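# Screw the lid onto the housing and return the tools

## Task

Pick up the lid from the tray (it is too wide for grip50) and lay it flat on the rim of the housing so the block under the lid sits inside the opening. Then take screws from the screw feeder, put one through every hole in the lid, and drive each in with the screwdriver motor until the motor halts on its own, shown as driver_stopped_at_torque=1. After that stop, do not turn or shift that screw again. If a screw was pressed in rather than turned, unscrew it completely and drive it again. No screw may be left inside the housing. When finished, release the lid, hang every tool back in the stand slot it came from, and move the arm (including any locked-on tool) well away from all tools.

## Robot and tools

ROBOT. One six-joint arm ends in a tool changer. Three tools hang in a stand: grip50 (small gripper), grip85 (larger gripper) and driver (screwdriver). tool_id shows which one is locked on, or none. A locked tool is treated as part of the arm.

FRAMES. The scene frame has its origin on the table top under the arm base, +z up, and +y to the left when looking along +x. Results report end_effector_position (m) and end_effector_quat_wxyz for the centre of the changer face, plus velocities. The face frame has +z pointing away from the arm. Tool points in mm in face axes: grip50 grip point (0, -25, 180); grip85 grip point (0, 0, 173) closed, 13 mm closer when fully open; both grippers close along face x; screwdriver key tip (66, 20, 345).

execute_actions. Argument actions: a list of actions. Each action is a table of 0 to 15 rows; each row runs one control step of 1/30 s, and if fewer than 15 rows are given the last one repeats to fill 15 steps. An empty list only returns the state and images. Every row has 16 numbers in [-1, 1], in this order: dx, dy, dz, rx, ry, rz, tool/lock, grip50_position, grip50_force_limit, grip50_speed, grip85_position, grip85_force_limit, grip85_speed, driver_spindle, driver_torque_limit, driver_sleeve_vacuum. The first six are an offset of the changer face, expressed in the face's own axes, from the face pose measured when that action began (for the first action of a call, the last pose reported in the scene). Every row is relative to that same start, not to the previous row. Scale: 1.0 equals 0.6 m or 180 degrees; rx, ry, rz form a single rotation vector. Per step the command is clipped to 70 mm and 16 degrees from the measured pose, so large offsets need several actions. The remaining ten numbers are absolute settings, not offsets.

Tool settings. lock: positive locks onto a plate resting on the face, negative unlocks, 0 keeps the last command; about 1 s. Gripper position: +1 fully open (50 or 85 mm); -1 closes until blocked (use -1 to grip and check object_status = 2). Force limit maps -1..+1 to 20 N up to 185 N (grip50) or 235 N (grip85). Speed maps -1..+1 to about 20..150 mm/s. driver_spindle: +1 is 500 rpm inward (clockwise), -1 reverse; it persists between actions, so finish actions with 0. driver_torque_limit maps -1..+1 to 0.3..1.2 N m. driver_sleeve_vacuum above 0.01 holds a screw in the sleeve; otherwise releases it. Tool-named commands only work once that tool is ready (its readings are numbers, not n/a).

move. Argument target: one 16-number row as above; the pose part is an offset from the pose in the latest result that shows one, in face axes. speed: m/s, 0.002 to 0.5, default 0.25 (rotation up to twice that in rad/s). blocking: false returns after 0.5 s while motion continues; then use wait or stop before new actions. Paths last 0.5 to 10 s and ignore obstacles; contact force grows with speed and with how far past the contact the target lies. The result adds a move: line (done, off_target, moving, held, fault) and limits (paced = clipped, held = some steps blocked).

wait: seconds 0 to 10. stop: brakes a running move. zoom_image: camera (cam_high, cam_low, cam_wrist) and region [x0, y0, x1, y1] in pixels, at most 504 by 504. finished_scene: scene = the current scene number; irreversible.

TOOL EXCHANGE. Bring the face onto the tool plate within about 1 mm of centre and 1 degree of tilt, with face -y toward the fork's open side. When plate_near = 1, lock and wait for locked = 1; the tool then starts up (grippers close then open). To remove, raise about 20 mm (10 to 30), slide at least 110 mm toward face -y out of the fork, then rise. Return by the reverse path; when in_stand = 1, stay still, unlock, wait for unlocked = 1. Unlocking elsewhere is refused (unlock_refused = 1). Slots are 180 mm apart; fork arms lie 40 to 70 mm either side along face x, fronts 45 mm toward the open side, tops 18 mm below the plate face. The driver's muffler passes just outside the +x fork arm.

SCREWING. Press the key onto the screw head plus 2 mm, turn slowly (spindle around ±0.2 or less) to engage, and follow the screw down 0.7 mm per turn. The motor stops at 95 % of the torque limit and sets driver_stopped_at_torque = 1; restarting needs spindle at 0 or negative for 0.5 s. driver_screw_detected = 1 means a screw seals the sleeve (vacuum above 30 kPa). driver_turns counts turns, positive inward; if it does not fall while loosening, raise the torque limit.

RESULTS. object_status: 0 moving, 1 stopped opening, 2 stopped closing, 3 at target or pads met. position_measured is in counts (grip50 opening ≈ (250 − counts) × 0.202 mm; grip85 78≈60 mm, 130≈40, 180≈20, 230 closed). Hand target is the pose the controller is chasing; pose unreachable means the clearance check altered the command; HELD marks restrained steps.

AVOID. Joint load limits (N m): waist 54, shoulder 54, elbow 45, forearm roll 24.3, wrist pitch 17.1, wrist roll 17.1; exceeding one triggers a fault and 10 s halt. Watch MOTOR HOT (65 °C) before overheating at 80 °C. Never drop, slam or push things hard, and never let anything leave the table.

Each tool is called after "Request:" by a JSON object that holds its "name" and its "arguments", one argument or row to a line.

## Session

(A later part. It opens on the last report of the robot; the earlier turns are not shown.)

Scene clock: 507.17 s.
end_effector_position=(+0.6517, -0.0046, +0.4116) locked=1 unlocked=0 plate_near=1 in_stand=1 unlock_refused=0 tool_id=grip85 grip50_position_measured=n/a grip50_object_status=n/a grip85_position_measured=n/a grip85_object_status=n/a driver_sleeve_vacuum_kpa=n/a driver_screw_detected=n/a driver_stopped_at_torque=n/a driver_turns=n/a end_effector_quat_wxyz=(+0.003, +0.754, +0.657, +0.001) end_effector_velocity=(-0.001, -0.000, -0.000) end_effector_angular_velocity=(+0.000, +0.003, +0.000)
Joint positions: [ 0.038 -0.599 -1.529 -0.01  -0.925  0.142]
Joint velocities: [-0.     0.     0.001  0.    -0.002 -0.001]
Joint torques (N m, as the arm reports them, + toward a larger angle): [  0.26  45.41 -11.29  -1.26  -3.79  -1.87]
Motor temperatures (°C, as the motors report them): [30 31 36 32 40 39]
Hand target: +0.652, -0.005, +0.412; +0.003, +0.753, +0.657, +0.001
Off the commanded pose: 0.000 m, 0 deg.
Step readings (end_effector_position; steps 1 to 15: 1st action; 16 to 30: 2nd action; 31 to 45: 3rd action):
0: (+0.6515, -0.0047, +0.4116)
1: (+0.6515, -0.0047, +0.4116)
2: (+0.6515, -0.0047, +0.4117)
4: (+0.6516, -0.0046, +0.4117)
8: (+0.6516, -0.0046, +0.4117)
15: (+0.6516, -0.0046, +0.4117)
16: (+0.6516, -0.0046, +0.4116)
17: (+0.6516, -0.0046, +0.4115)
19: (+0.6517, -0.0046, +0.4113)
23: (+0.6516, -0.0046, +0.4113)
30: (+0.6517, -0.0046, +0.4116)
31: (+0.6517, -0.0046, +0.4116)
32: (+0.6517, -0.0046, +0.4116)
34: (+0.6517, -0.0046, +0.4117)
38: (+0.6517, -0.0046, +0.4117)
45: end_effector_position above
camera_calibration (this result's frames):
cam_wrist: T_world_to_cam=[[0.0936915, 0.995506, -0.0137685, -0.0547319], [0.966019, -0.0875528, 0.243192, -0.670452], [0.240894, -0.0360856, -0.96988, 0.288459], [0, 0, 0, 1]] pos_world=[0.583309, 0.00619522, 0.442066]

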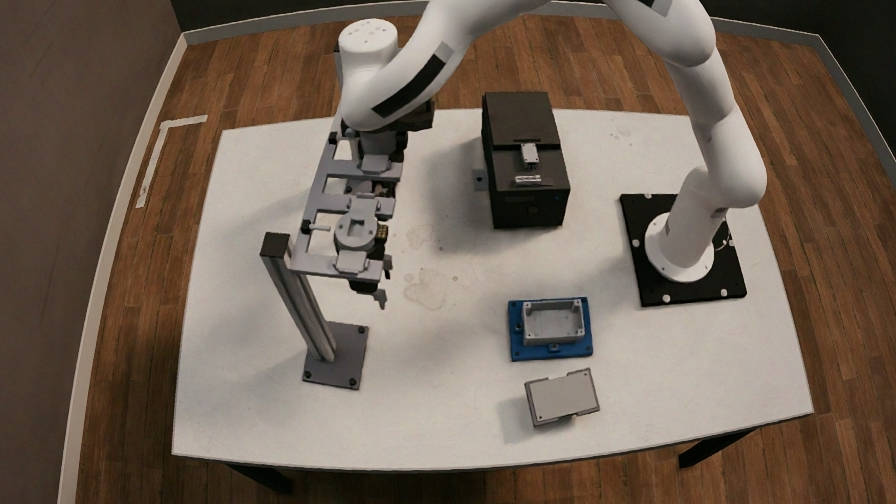

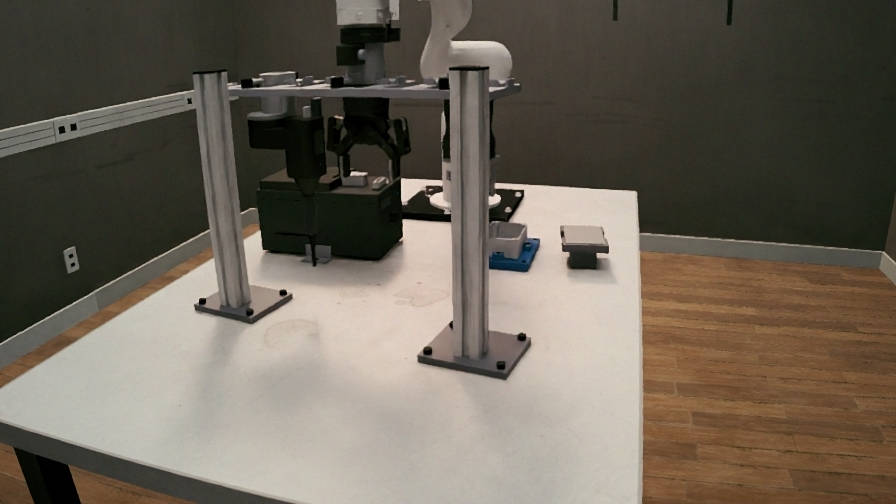

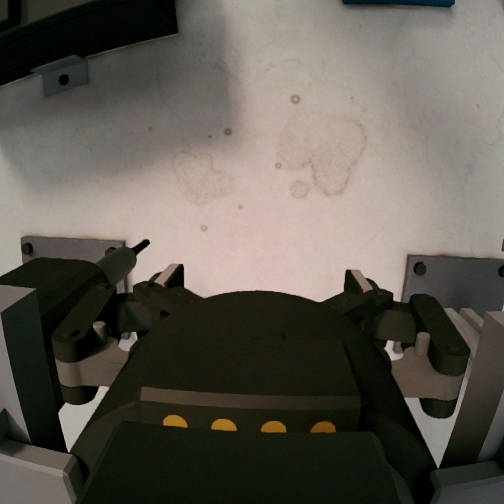

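Request:
{"name": "move", "arguments": {
  "target": [0,0,-0.033,0,0,0,0,1,0,0,1,0,0,0,0,0],
  "speed": 0.05
}}

Request:
{"name": "move", "arguments": {
  "target": [0,-0.22,0,0,0,0,0,1,0,0,1,0,0,0,0,0],
  "speed": 0.12
}}

Scene clock: 520.60 s.
end_effector_position=(+0.6514, -0.0045, +0.4312) locked=1 unlocked=0 plate_near=1 in_stand=0 unlock_refused=0 tool_id=grip85 grip50_position_measured=n/a grip50_object_status=n/a grip85_position_measured=3 grip85_object_status=3 driver_sleeve_vacuum_kpa=n/a driver_screw_detected=n/a driver_stopped_at_torque=n/a driver_turns=n/a end_effector_quat_wxyz=(+0.002, +0.754, +0.657, +0.001) end_effector_velocity=(+0.001, -0.000, +0.000) end_effector_angular_velocity=(-0.000, -0.005, -0.001)
Joint positions: [ 0.039 -0.584 -1.552 -0.01  -0.963  0.141]
Joint velocities: [-0.    -0.001 -0.002 -0.     0.003  0.001]
Joint torques (N m, as the arm reports them, + toward a larger angle): [ -1.1   59.17 -22.08   0.09  -0.08  -0.29]
Motor temperatures (°C, as the motors report them): [30 31 36 32 40 39]
Hand target: +0.652, -0.005, +0.431; +0.003, +0.754, +0.657, +0.001
Off the commanded pose: 0.000 m, 0 deg.
move: done
camera_calibration (this result's frames):
cam_wrist: T_world_to_cam=[[0.0934506, 0.995528, -0.0138467, -0.054353], [0.966281, -0.0873362, 0.242225, -0.67468], [0.239932, -0.0360158, -0.970121, 0.308212], [0, 0, 0, 1]] pos_world=[0.58306, 0.00628646, 0.461675]

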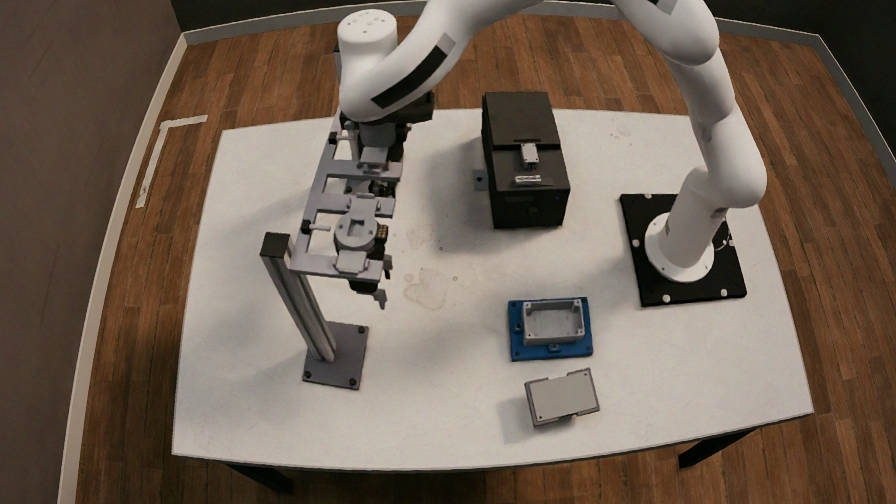

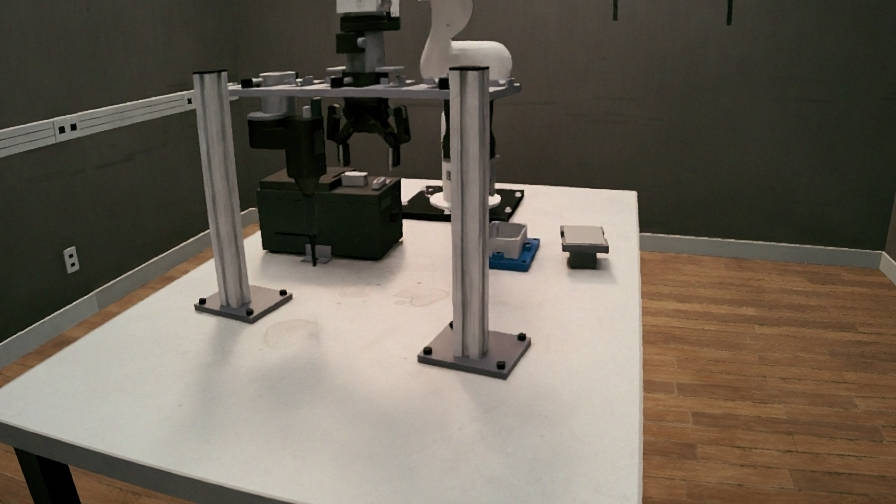

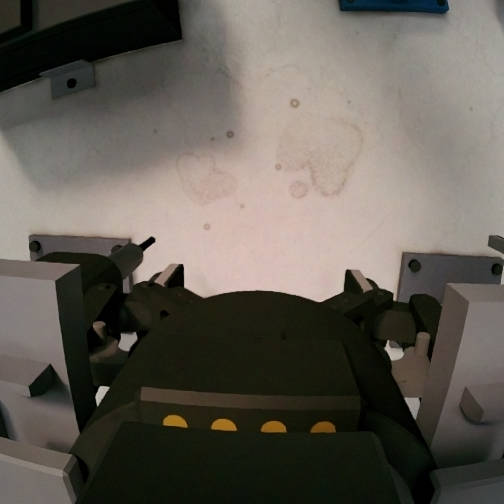

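Scene clock: 522.10 s.
end_effector_position=(+0.5209, +0.0136, +0.4306) locked=1 unlocked=0 plate_near=1 in_stand=0 unlock_refused=0 tool_id=grip85 grip50_position_measured=n/a grip50_object_status=n/a grip85_position_measured=3 grip85_object_status=3 driver_sleeve_vacuum_kpa=n/a driver_screw_detected=n/a driver_stopped_at_torque=n/a driver_turns=n/a end_effector_quat_wxyz=(+0.003, +0.754, +0.657, +0.001) end_effector_velocity=(-0.001, +0.000, -0.000) end_effector_angular_velocity=(+0.000, -0.001, -0.000)
Joint positions: [ 0.073 -0.265 -1.112 -0.011 -0.843  0.178]
Joint velocities: [0.    0.003 0.004 0.    0.003 0.   ]
Joint torques (N m, as the arm reports them, + toward a larger angle): [ -1.79  40.36 -21.87   0.67  -0.02  -0.22]
Motor temperatures (°C, as the motors report them): [30 31 36 32 40 39]
Hand target: +0.521, +0.014, +0.431; +0.002, +0.754, +0.657, +0.001
Off the commanded pose: 0.000 m, 0 deg.
move: done
camera_calibration (this result's frames):
cam_wrist: T_world_to_cam=[[0.0936439, 0.995509, -0.0138848, -0.0602927], [0.966206, -0.0875057, 0.242465, -0.546893], [0.240161, -0.0361209, -0.970061, 0.339478], [0, 0, 0, 1]] pos_world=[0.452528, 0.0244279, 0.461079]

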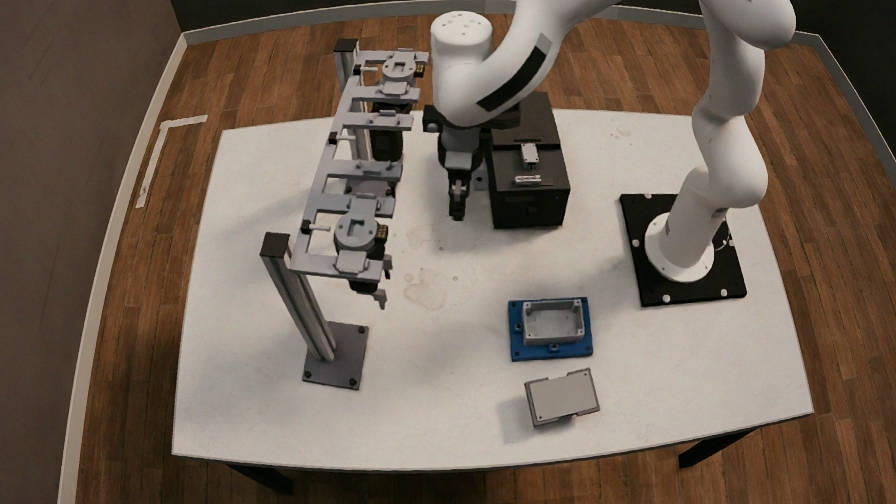

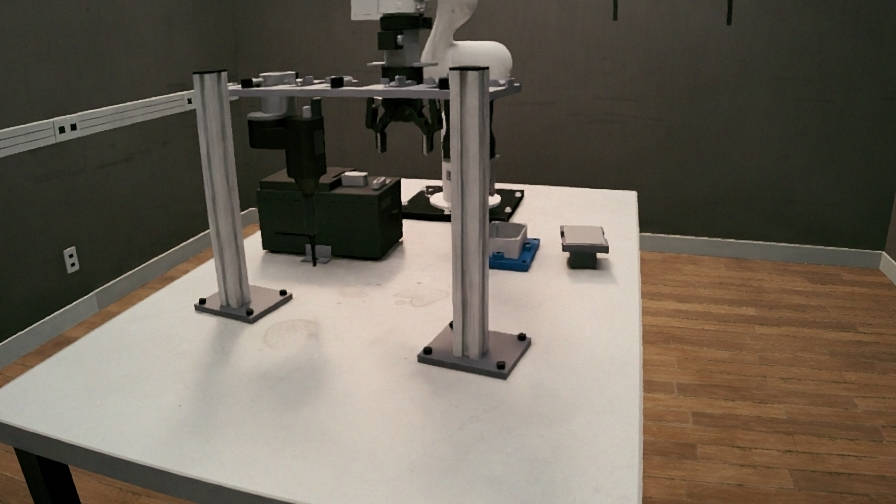

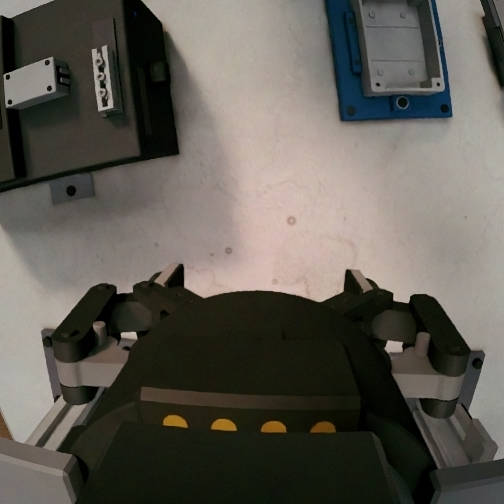

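Request:
{"name": "move", "arguments": {
  "target": [0.5177,-0.285,0.117,0,0,-0.0439,0,1,0,0,1,0,0,0,0,0],
  "speed": 0.3
}}

Scene clock: 547.97 s.
end_effector_position=(+0.3946, +0.3443, +0.3588) locked=1 unlocked=0 plate_near=1 in_stand=0 unlock_refused=0 tool_id=grip85 grip50_position_measured=n/a grip50_object_status=n/a grip85_position_measured=3 grip85_object_status=3 driver_sleeve_vacuum_kpa=n/a driver_screw_detected=n/a driver_stopped_at_torque=n/a driver_turns=n/a end_effector_quat_wxyz=(+0.002, +0.707, +0.707, +0.001) end_effector_velocity=(-0.000, +0.002, -0.000) end_effector_angular_velocity=(-0.001, +0.000, +0.001)
Joint positions: [ 0.762 -0.362 -1.055 -0.013 -0.696  0.732]
Joint velocities: [ 0.003 -0.003 -0.002 -0.001 -0.001  0.002]
Joint torques (N m, as the arm reports them, + toward a larger angle): [ -1.07  43.96 -19.64   0.19  -0.14  -0.27]
Motor temperatures (°C, as the motors report them): [30 31 37 32 40 39]
Hand target: +0.394, +0.345, +0.359; +0.002, +0.707, +0.707, +0.001
Off the commanded pose: 0.001 m, 0 deg.
move: done
camera_calibration (this result's frames):
cam_wrist: T_world_to_cam=[[-0.0435119, 0.998953, -0.0141498, -0.325572], [0.96941, 0.0456411, 0.241166, -0.425157], [0.24156, -0.0032233, -0.970381, 0.30036], [0, 0, 0, 1]] pos_world=[0.32543, 0.345603, 0.38939]

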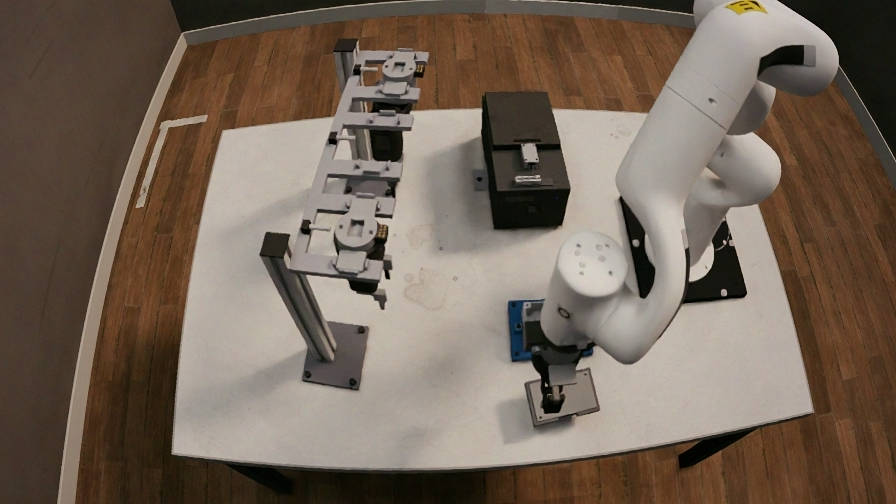

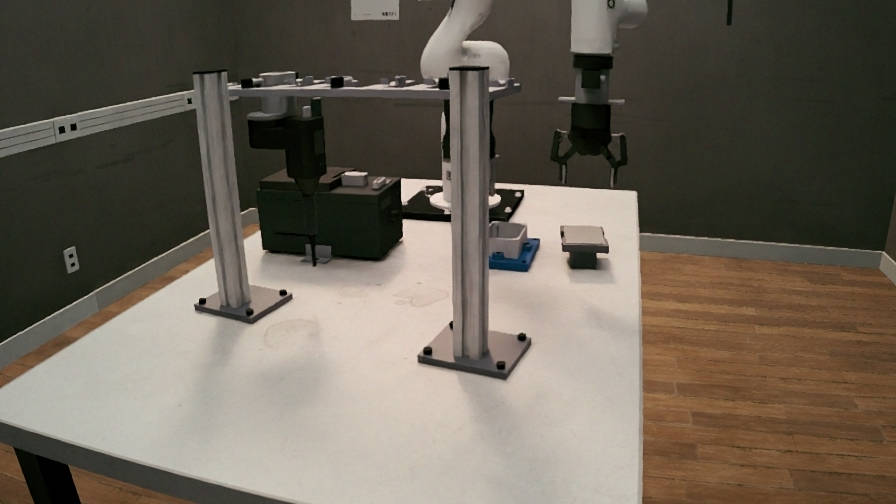

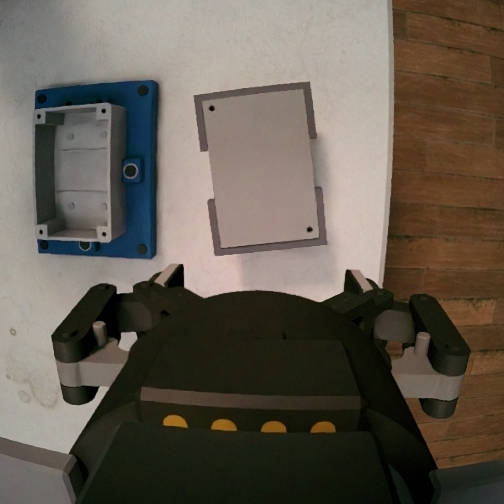

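Request:
{"name": "zoom_image", "arguments": {
  "camera": "cam_wrist",
  "region": [20, 70, 340, 270]
}}

Region (20, 70, 340, 270) of cam_wrist's 504x504 image, scaled by 1.575, with more detail than that image has; it fills the top 315 rows of this view, and the rest is white.

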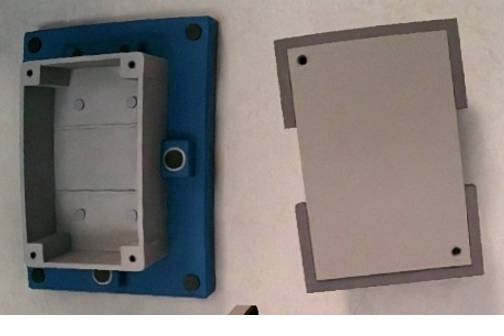

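Request:
{"name": "zoom_image", "arguments": {
  "camera": "cam_wrist",
  "region": [140, 240, 392, 340]
}}

Region (140, 240, 392, 340) of cam_wrist's 504x504 image, scaled by 2.000, with more detail than that image has; it fills the top 200 rows of this view, and the rest is white.

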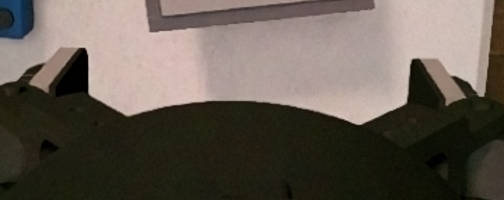

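Request:
{"name": "move", "arguments": {
  "target": [-0.0105,-0.0877,0.148,0,0,-0.0483,0,1,0,0,1,0,0,0,0,0],
  "speed": 0.15
}}

Scene clock: 627.30 s.
end_effector_position=(+0.3426, +0.3378, +0.2702) locked=1 unlocked=0 plate_near=1 in_stand=0 unlock_refused=0 tool_id=grip85 grip50_position_measured=n/a grip50_object_status=n/a grip85_position_measured=3 grip85_object_status=3 driver_sleeve_vacuum_kpa=n/a driver_screw_detected=n/a driver_stopped_at_torque=n/a driver_turns=n/a end_effector_quat_wxyz=(+0.002, +0.651, +0.759, +0.001) end_effector_velocity=(-0.001, -0.001, -0.001) end_effector_angular_velocity=(-0.001, +0.002, -0.000)
Joint positions: [ 0.823 -0.414 -0.881 -0.018 -0.47   0.647]
Joint velocities: [-0.    -0.     0.003  0.001  0.001 -0.001]
Joint torques (N m, as the arm reports them, + toward a larger angle): [ -1.41  42.64 -17.54   0.08  -0.05  -0.22]
Motor temperatures (°C, as the motors report them): [30 31 38 32 40 39]
Hand target: +0.342, +0.338, +0.270; +0.002, +0.651, +0.759, +0.001
Off the commanded pose: 0.000 m, 0 deg.
move: done
camera_calibration (this result's frames):
cam_wrist: T_world_to_cam=[[-0.193577, 0.980978, -0.0145175, -0.265056], [0.951354, 0.191305, 0.24151, -0.39619], [0.239693, 0.0329394, -0.97029, 0.215268], [0, 0, 0, 1]] pos_world=[0.27401, 0.328717, 0.300708]

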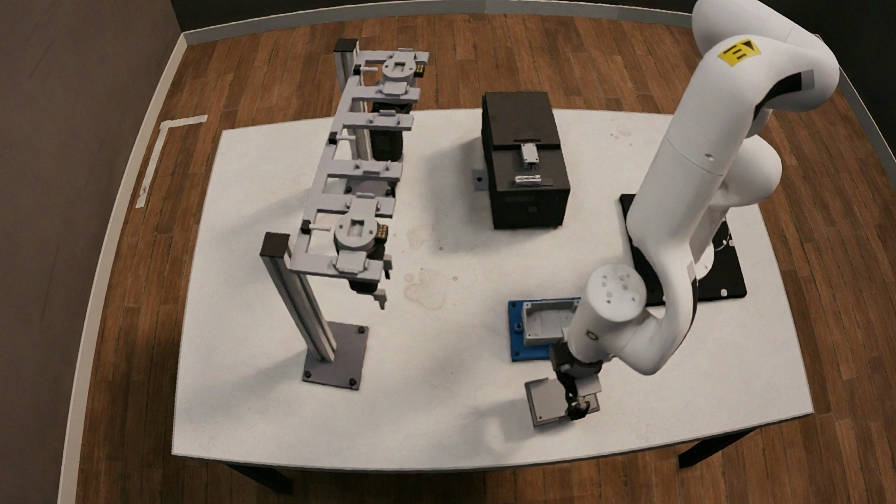

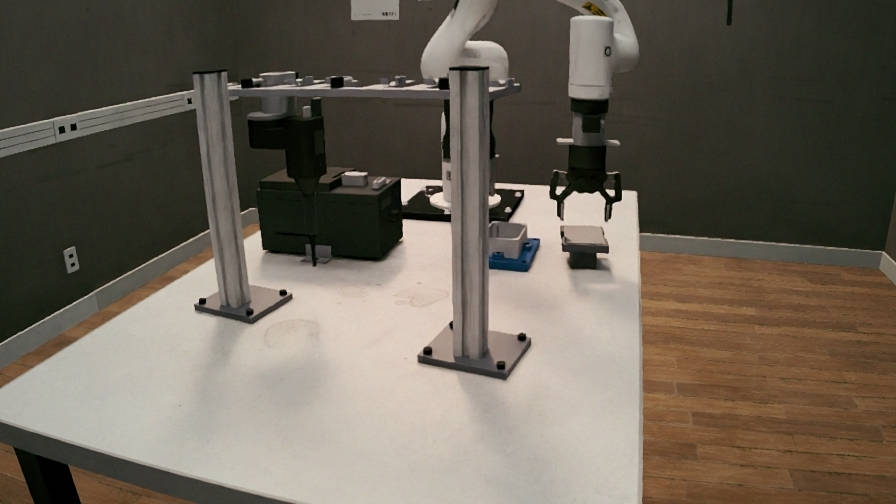

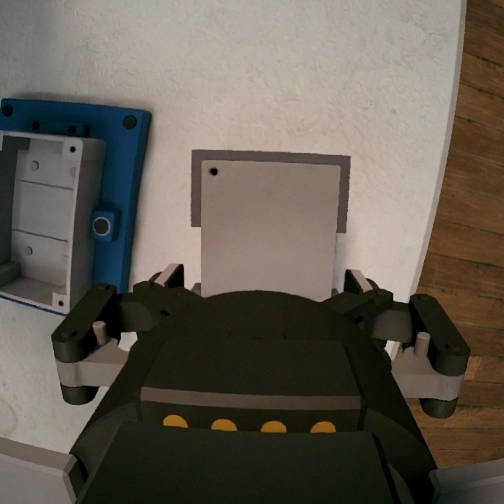

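Request:
{"name": "zoom_image", "arguments": {
  "camera": "cam_wrist",
  "region": [150, 130, 402, 310]
}}

Request:
{"name": "zoom_image", "arguments": {
  "camera": "cam_low",
  "region": [530, 160, 650, 280]
}}

Region (150, 130, 402, 310) of cam_wrist's 504x504 image, scaled by 2.000, with more detail than that image has; it fills the top 360 rows of this view, and the rest is white.

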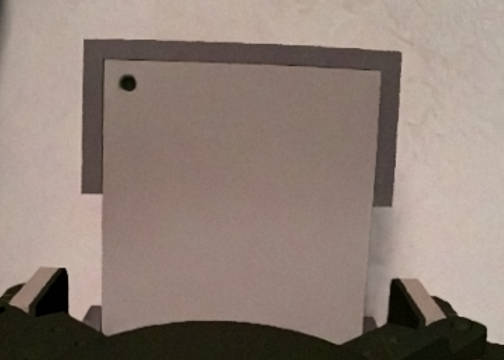

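Region (530, 160, 650, 280) of cam_low's 896x504 image, scaled by 4.200, with more detail than that image has.

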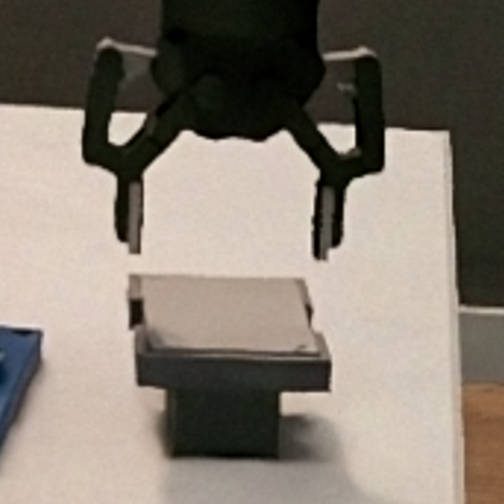

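Request:
{"name": "move", "arguments": {
  "target": [0.0033,0,0.035,0,0,0,0,1,0,0,1,0,0,0,0,0],
  "speed": 0.05
}}

Request:
{"name": "zoom_image", "arguments": {
  "camera": "cam_low",
  "region": [540, 190, 630, 270]
}}

Request:
{"name": "zoom_image", "arguments": {
  "camera": "cam_wrist",
  "region": [150, 130, 402, 310]
}}

Scene clock: 670.30 s.
end_effector_position=(+0.3424, +0.3397, +0.2493) locked=1 unlocked=0 plate_near=1 in_stand=0 unlock_refused=0 tool_id=grip85 grip50_position_measured=n/a grip50_object_status=n/a grip85_position_measured=3 grip85_object_status=3 driver_sleeve_vacuum_kpa=n/a driver_screw_detected=n/a driver_stopped_at_torque=n/a driver_turns=n/a end_effector_quat_wxyz=(+0.002, +0.651, +0.759, +0.001) end_effector_velocity=(+0.001, +0.000, -0.000) end_effector_angular_velocity=(+0.001, -0.002, -0.001)
Joint positions: [ 0.826 -0.457 -0.88  -0.02  -0.426  0.652]
Joint velocities: [-0.001 -0.001 -0.    -0.     0.002  0.   ]
Joint torques (N m, as the arm reports them, + toward a larger angle): [ -2.6   42.55 -16.54   0.13   0.04  -0.32]
Motor temperatures (°C, as the motors report them): [30 31 38 32 39 39]
Hand target: +0.342, +0.340, +0.249; +0.002, +0.651, +0.759, +0.001
Off the commanded pose: 0.000 m, 0 deg.
move: done
camera_calibration (this result's frames):
cam_wrist: T_world_to_cam=[[-0.193539, 0.980986, -0.014473, -0.267299], [0.951324, 0.191252, 0.241673, -0.391372], [0.239846, 0.0330046, -0.97025, 0.194886], [0, 0, 0, 1]] pos_world=[0.273846, 0.330636, 0.279804]

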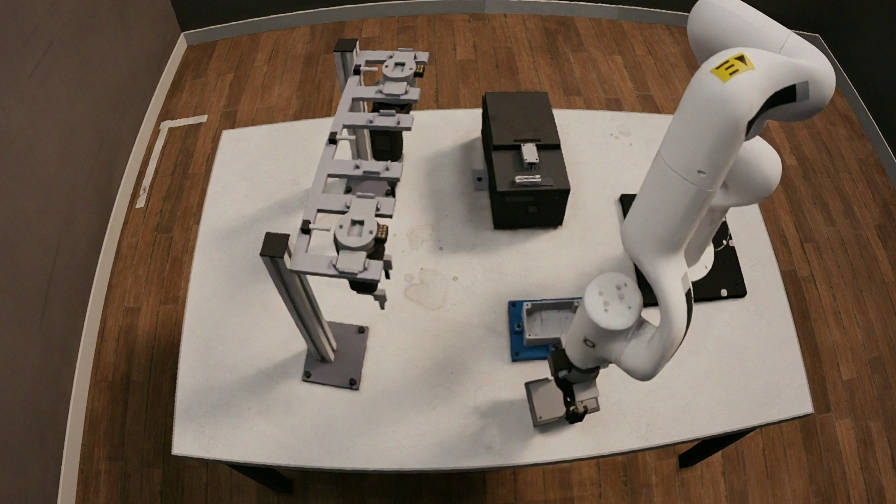

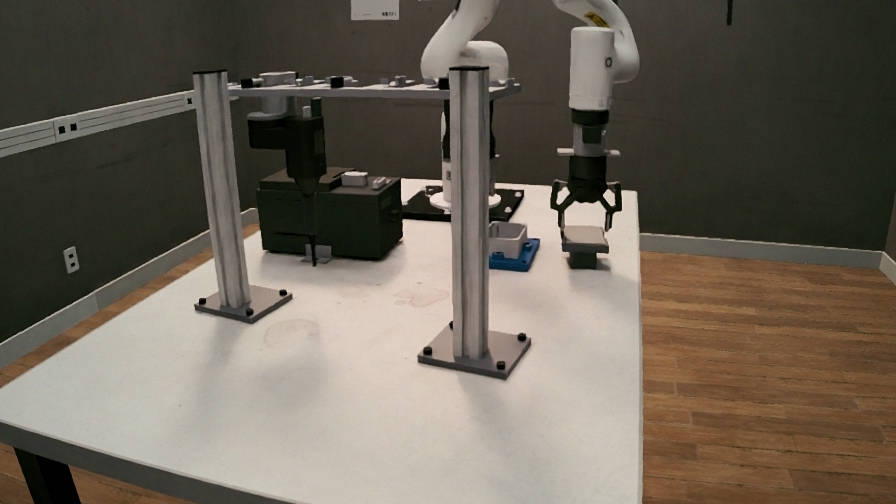

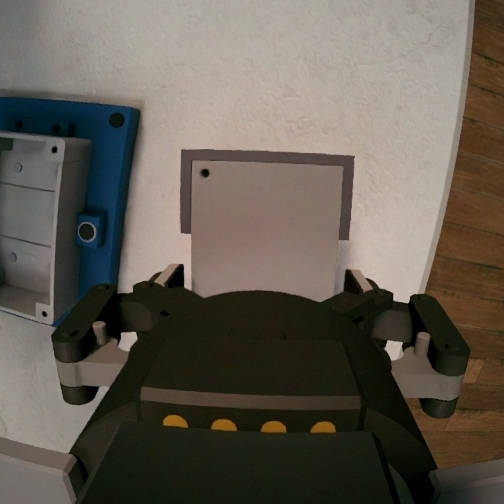

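Region (540, 190, 630, 270) of cam_low's 896x504 image, scaled by 5.600, with more detail than that image has.

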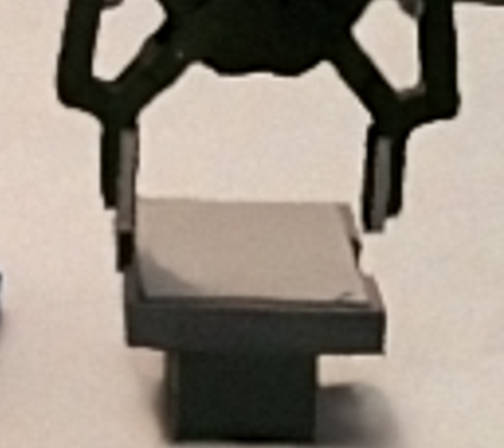

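Region (150, 130, 402, 310) of cam_wrist's 504x504 image, scaled by 2.000, with more detail than that image has; it fills the top 360 rows of this view, and the rest is white.

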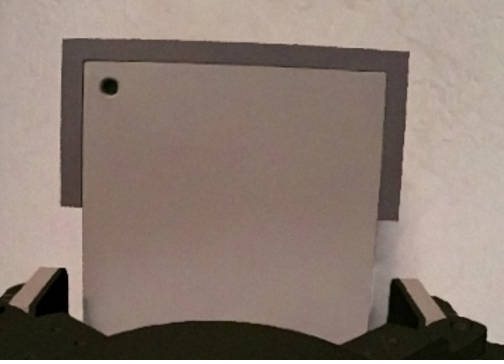

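Request:
{"name": "move", "arguments": {
  "target": [0,0,0.018,0,0,0,0,1,0,0,1,0,0,0,0,0],
  "speed": 0.02
}}

Request:
{"name": "zoom_image", "arguments": {
  "camera": "cam_low",
  "region": [540, 190, 630, 270]
}}

Request:
{"name": "zoom_image", "arguments": {
  "camera": "cam_high",
  "region": [510, 350, 620, 440]
}}

Scene clock: 690.00 s.
end_effector_position=(+0.3425, +0.3397, +0.2385) locked=1 unlocked=0 plate_near=1 in_stand=0 unlock_refused=0 tool_id=grip85 grip50_position_measured=n/a grip50_object_status=n/a grip85_position_measured=3 grip85_object_status=3 driver_sleeve_vacuum_kpa=n/a driver_screw_detected=n/a driver_stopped_at_torque=n/a driver_turns=n/a end_effector_quat_wxyz=(+0.002, +0.651, +0.759, +0.001) end_effector_velocity=(+0.000, +0.001, +0.000) end_effector_angular_velocity=(+0.001, -0.001, +0.001)
Joint positions: [ 0.826 -0.478 -0.879 -0.021 -0.404  0.653]
Joint velocities: [ 0.001 -0.    -0.001 -0.     0.002 -0.   ]
Joint torques (N m, as the arm reports them, + toward a larger angle): [ -1.94  43.55 -16.58  -0.42  -0.1   -0.3 ]
Motor temperatures (°C, as the motors report them): [30 31 37 32 39 39]
Hand target: +0.342, +0.340, +0.238; +0.002, +0.651, +0.759, +0.001
Off the commanded pose: 0.000 m, 0 deg.
move: done
camera_calibration (this result's frames):
cam_wrist: T_world_to_cam=[[-0.193523, 0.980988, -0.0145014, -0.267412], [0.951321, 0.191244, 0.241689, -0.388823], [0.239867, 0.0329769, -0.970245, 0.184457], [0, 0, 0, 1]] pos_world=[0.273901, 0.330605, 0.269065]

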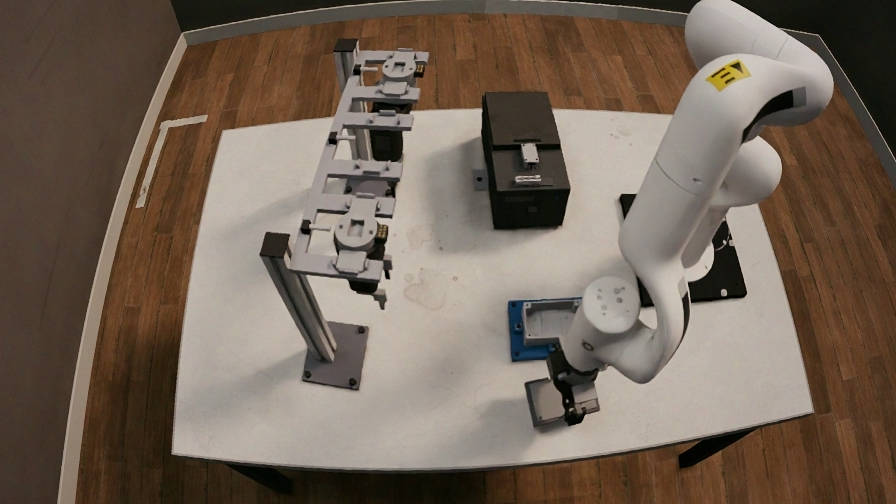

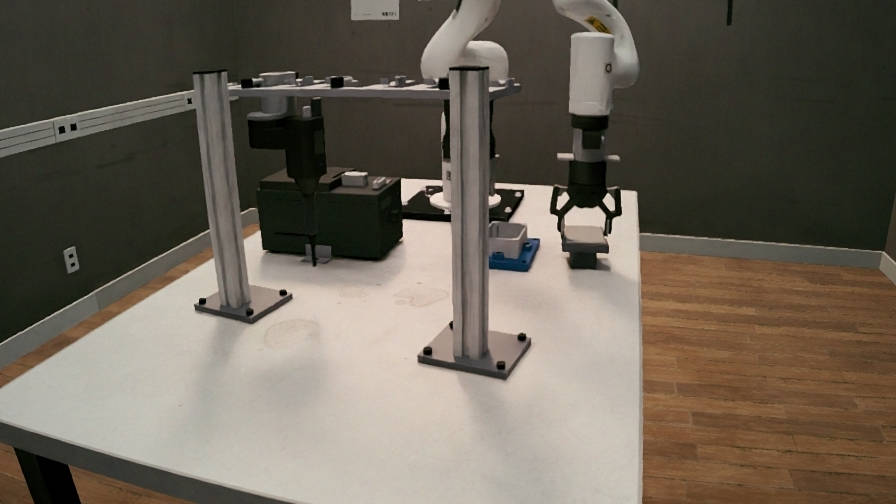

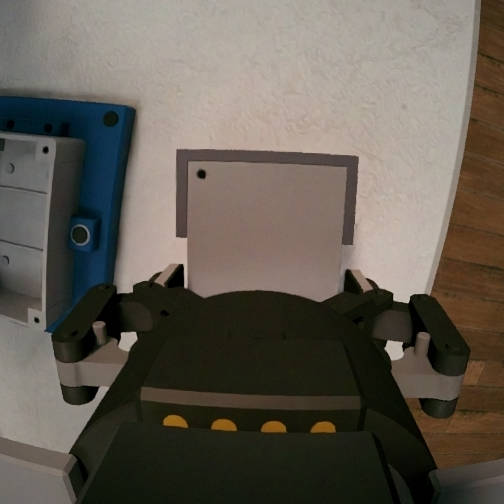

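Region (540, 190, 630, 270) of cam_low's 896x504 image, scaled by 5.600, with more detail than that image has.

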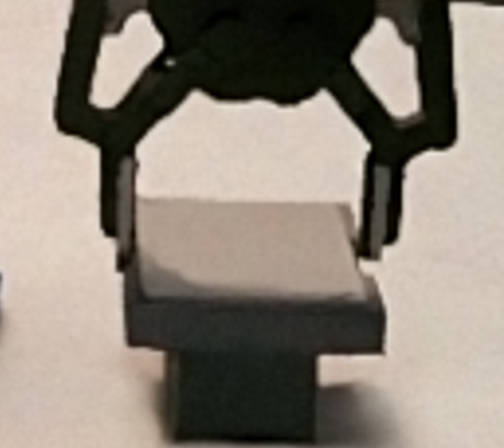

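Region (510, 350, 620, 440) of cam_high's 896x504 image, scaled by 4.582, with more detail than that image has; it fills the top 412 rows of this view, and the rest is white.

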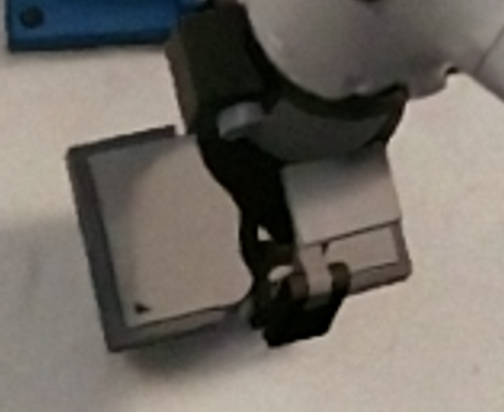

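Request:
{"name": "move", "arguments": {
  "target": [0,0,0.007,0,0,0,0,1,0,0,1,0,0,0,0,0],
  "speed": 0.02
}}

Request:
{"name": "zoom_image", "arguments": {
  "camera": "cam_low",
  "region": [540, 190, 630, 270]
}}

Scene clock: 697.70 s.
end_effector_position=(+0.3425, +0.3397, +0.2344) locked=1 unlocked=0 plate_near=1 in_stand=0 unlock_refused=0 tool_id=grip85 grip50_position_measured=n/a grip50_object_status=n/a grip85_position_measured=3 grip85_object_status=3 driver_sleeve_vacuum_kpa=n/a driver_screw_detected=n/a driver_stopped_at_torque=n/a driver_turns=n/a end_effector_quat_wxyz=(+0.002, +0.651, +0.759, +0.001) end_effector_velocity=(+0.000, +0.000, -0.001) end_effector_angular_velocity=(+0.002, -0.002, -0.000)
Joint positions: [ 0.826 -0.486 -0.879 -0.022 -0.395  0.654]
Joint velocities: [-0.    -0.001  0.    -0.     0.004  0.   ]
Joint torques (N m, as the arm reports them, + toward a larger angle): [ -1.17  43.68 -16.26   0.29   0.07  -0.26]
Motor temperatures (°C, as the motors report them): [30 31 37 32 39 39]
Hand target: +0.343, +0.340, +0.234; +0.002, +0.651, +0.759, +0.001
Off the commanded pose: 0.000 m, 0 deg.
move: done
camera_calibration (this result's frames):
cam_wrist: T_world_to_cam=[[-0.193518, 0.980989, -0.0145312, -0.267445], [0.951326, 0.191246, 0.241667, -0.387824], [0.239852, 0.0329431, -0.97025, 0.180427], [0, 0, 0, 1]] pos_world=[0.273916, 0.330587, 0.264898]

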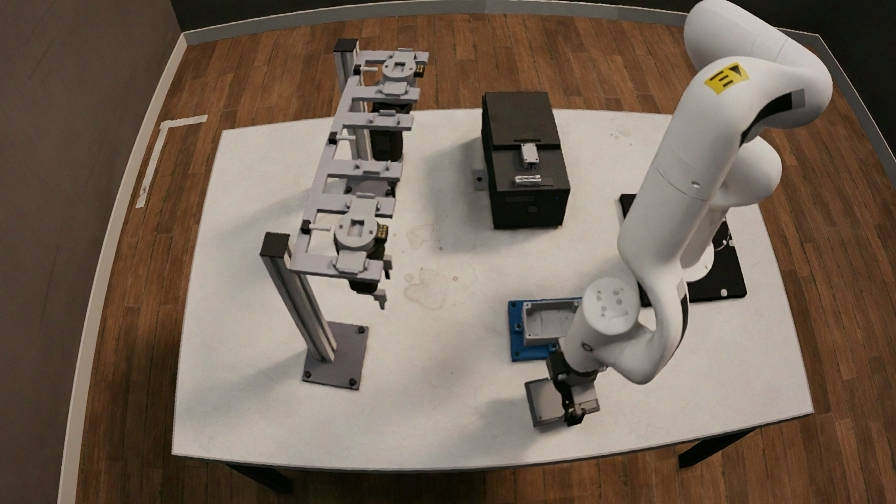

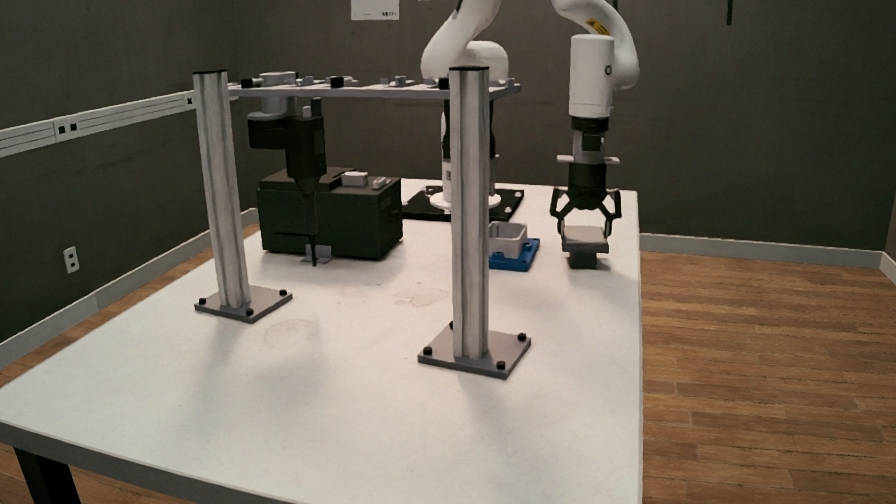

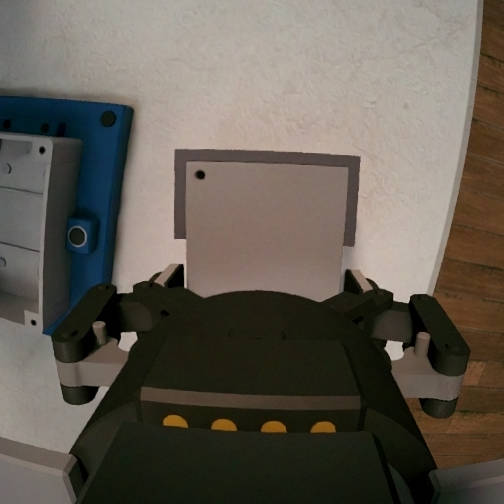

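Region (540, 190, 630, 270) of cam_low's 896x504 image, scaled by 5.600, with more detail than that image has.

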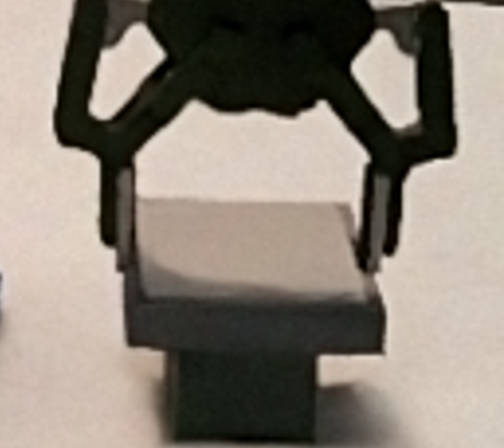

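Request:
{"name": "execute_actions", "arguments": {
  "actions": [
    [[0,0,0,0,0,0,0,1,0,0,-1,-0.3,-0.8,0,0,0]],
    [[0,0,0,0,0,0,0,1,0,0,-1,-0.3,-0.8,0,0,0]]
  ]
}}

Request:
{"name": "zoom_image", "arguments": {
  "camera": "cam_low",
  "region": [540, 190, 630, 270]
}}

Scene clock: 704.77 s.
end_effector_position=(+0.3426, +0.3396, +0.2350) locked=1 unlocked=0 plate_near=1 in_stand=0 unlock_refused=0 tool_id=grip85 grip50_position_measured=n/a grip50_object_status=n/a grip85_position_measured=25 grip85_object_status=2 driver_sleeve_vacuum_kpa=n/a driver_screw_detected=n/a driver_stopped_at_torque=n/a driver_turns=n/a end_effector_quat_wxyz=(+0.002, +0.651, +0.759, +0.000) end_effector_velocity=(+0.000, +0.000, +0.000) end_effector_angular_velocity=(+0.001, -0.001, -0.001)
Joint positions: [ 0.825 -0.486 -0.879 -0.022 -0.397  0.654]
Joint velocities: [-0.    -0.    -0.001  0.001  0.001 -0.   ]
Joint torques (N m, as the arm reports them, + toward a larger angle): [  1.22  31.39 -14.33   0.14   2.99  -0.43]
Motor temperatures (°C, as the motors report them): [30 31 37 32 39 39]
Hand target: +0.343, +0.340, +0.235; +0.002, +0.651, +0.759, +0.000
Off the commanded pose: 0.000 m, 0 deg.
Step readings (end_effector_position; steps 1 to 15: 1st action; 16 to 30: 2nd action):
0: (+0.3425, +0.3397, +0.2343)
1: (+0.3425, +0.3397, +0.2343)
2: (+0.3425, +0.3397, +0.2343)
4: (+0.3425, +0.3397, +0.2344)
8: (+0.3425, +0.3395, +0.2345)
15: (+0.3426, +0.3396, +0.2349)
16: (+0.3425, +0.3396, +0.2349)
17: (+0.3426, +0.3396, +0.2349)
19: (+0.3426, +0.3396, +0.2350)
23: (+0.3426, +0.3396, +0.2350)
30: end_effector_position above
camera_calibration (this result's frames):
cam_wrist: T_world_to_cam=[[-0.193353, 0.981011, -0.0152365, -0.267238], [0.951542, 0.191285, 0.240786, -0.387871], [0.239128, 0.0320586, -0.970459, 0.181585], [0, 0, 0, 1]] pos_world=[0.273982, 0.330536, 0.265543]

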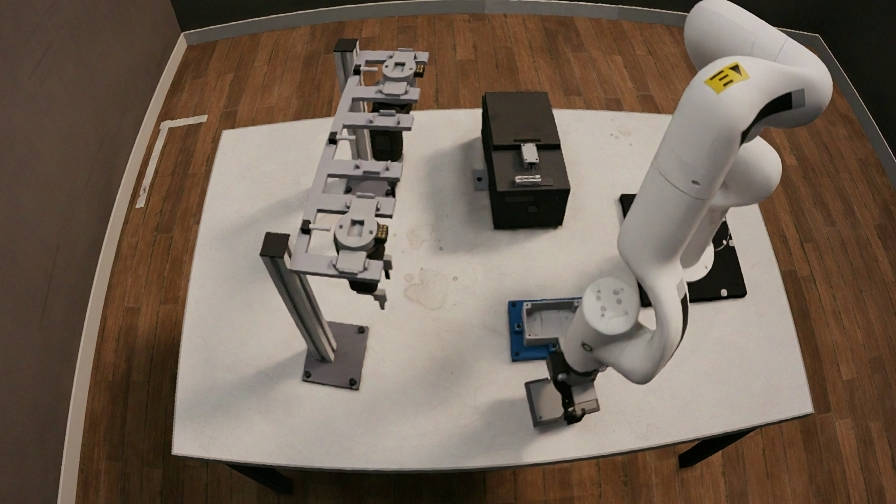

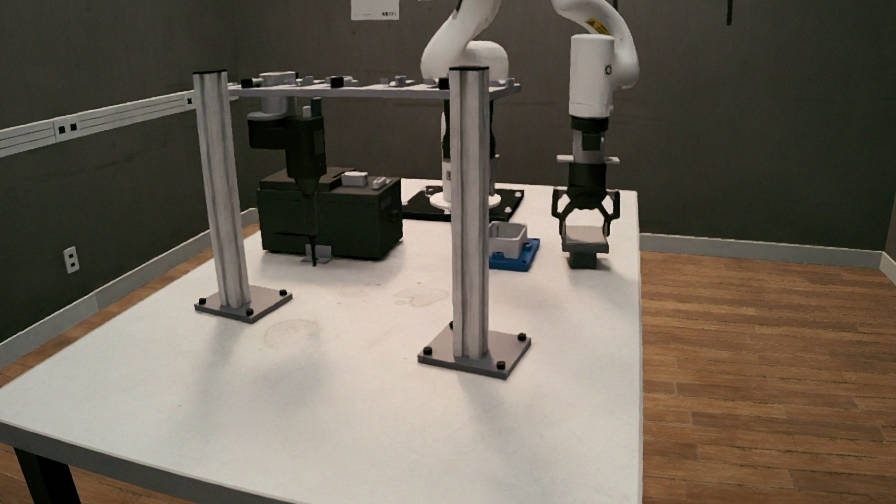

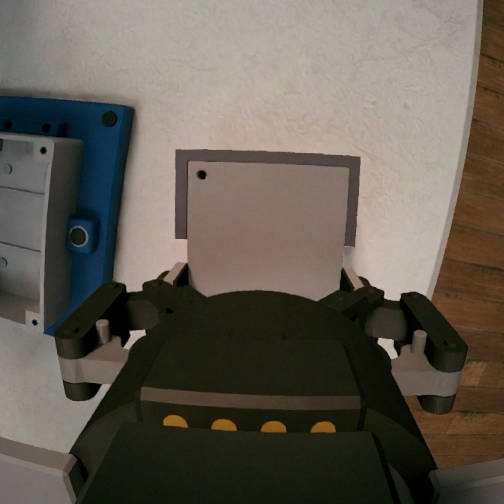

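Region (540, 190, 630, 270) of cam_low's 896x504 image, scaled by 5.600, with more detail than that image has.

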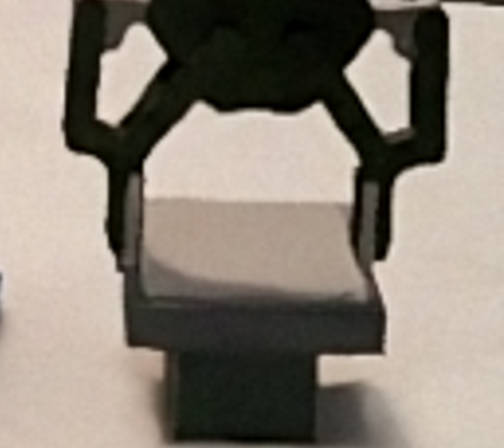

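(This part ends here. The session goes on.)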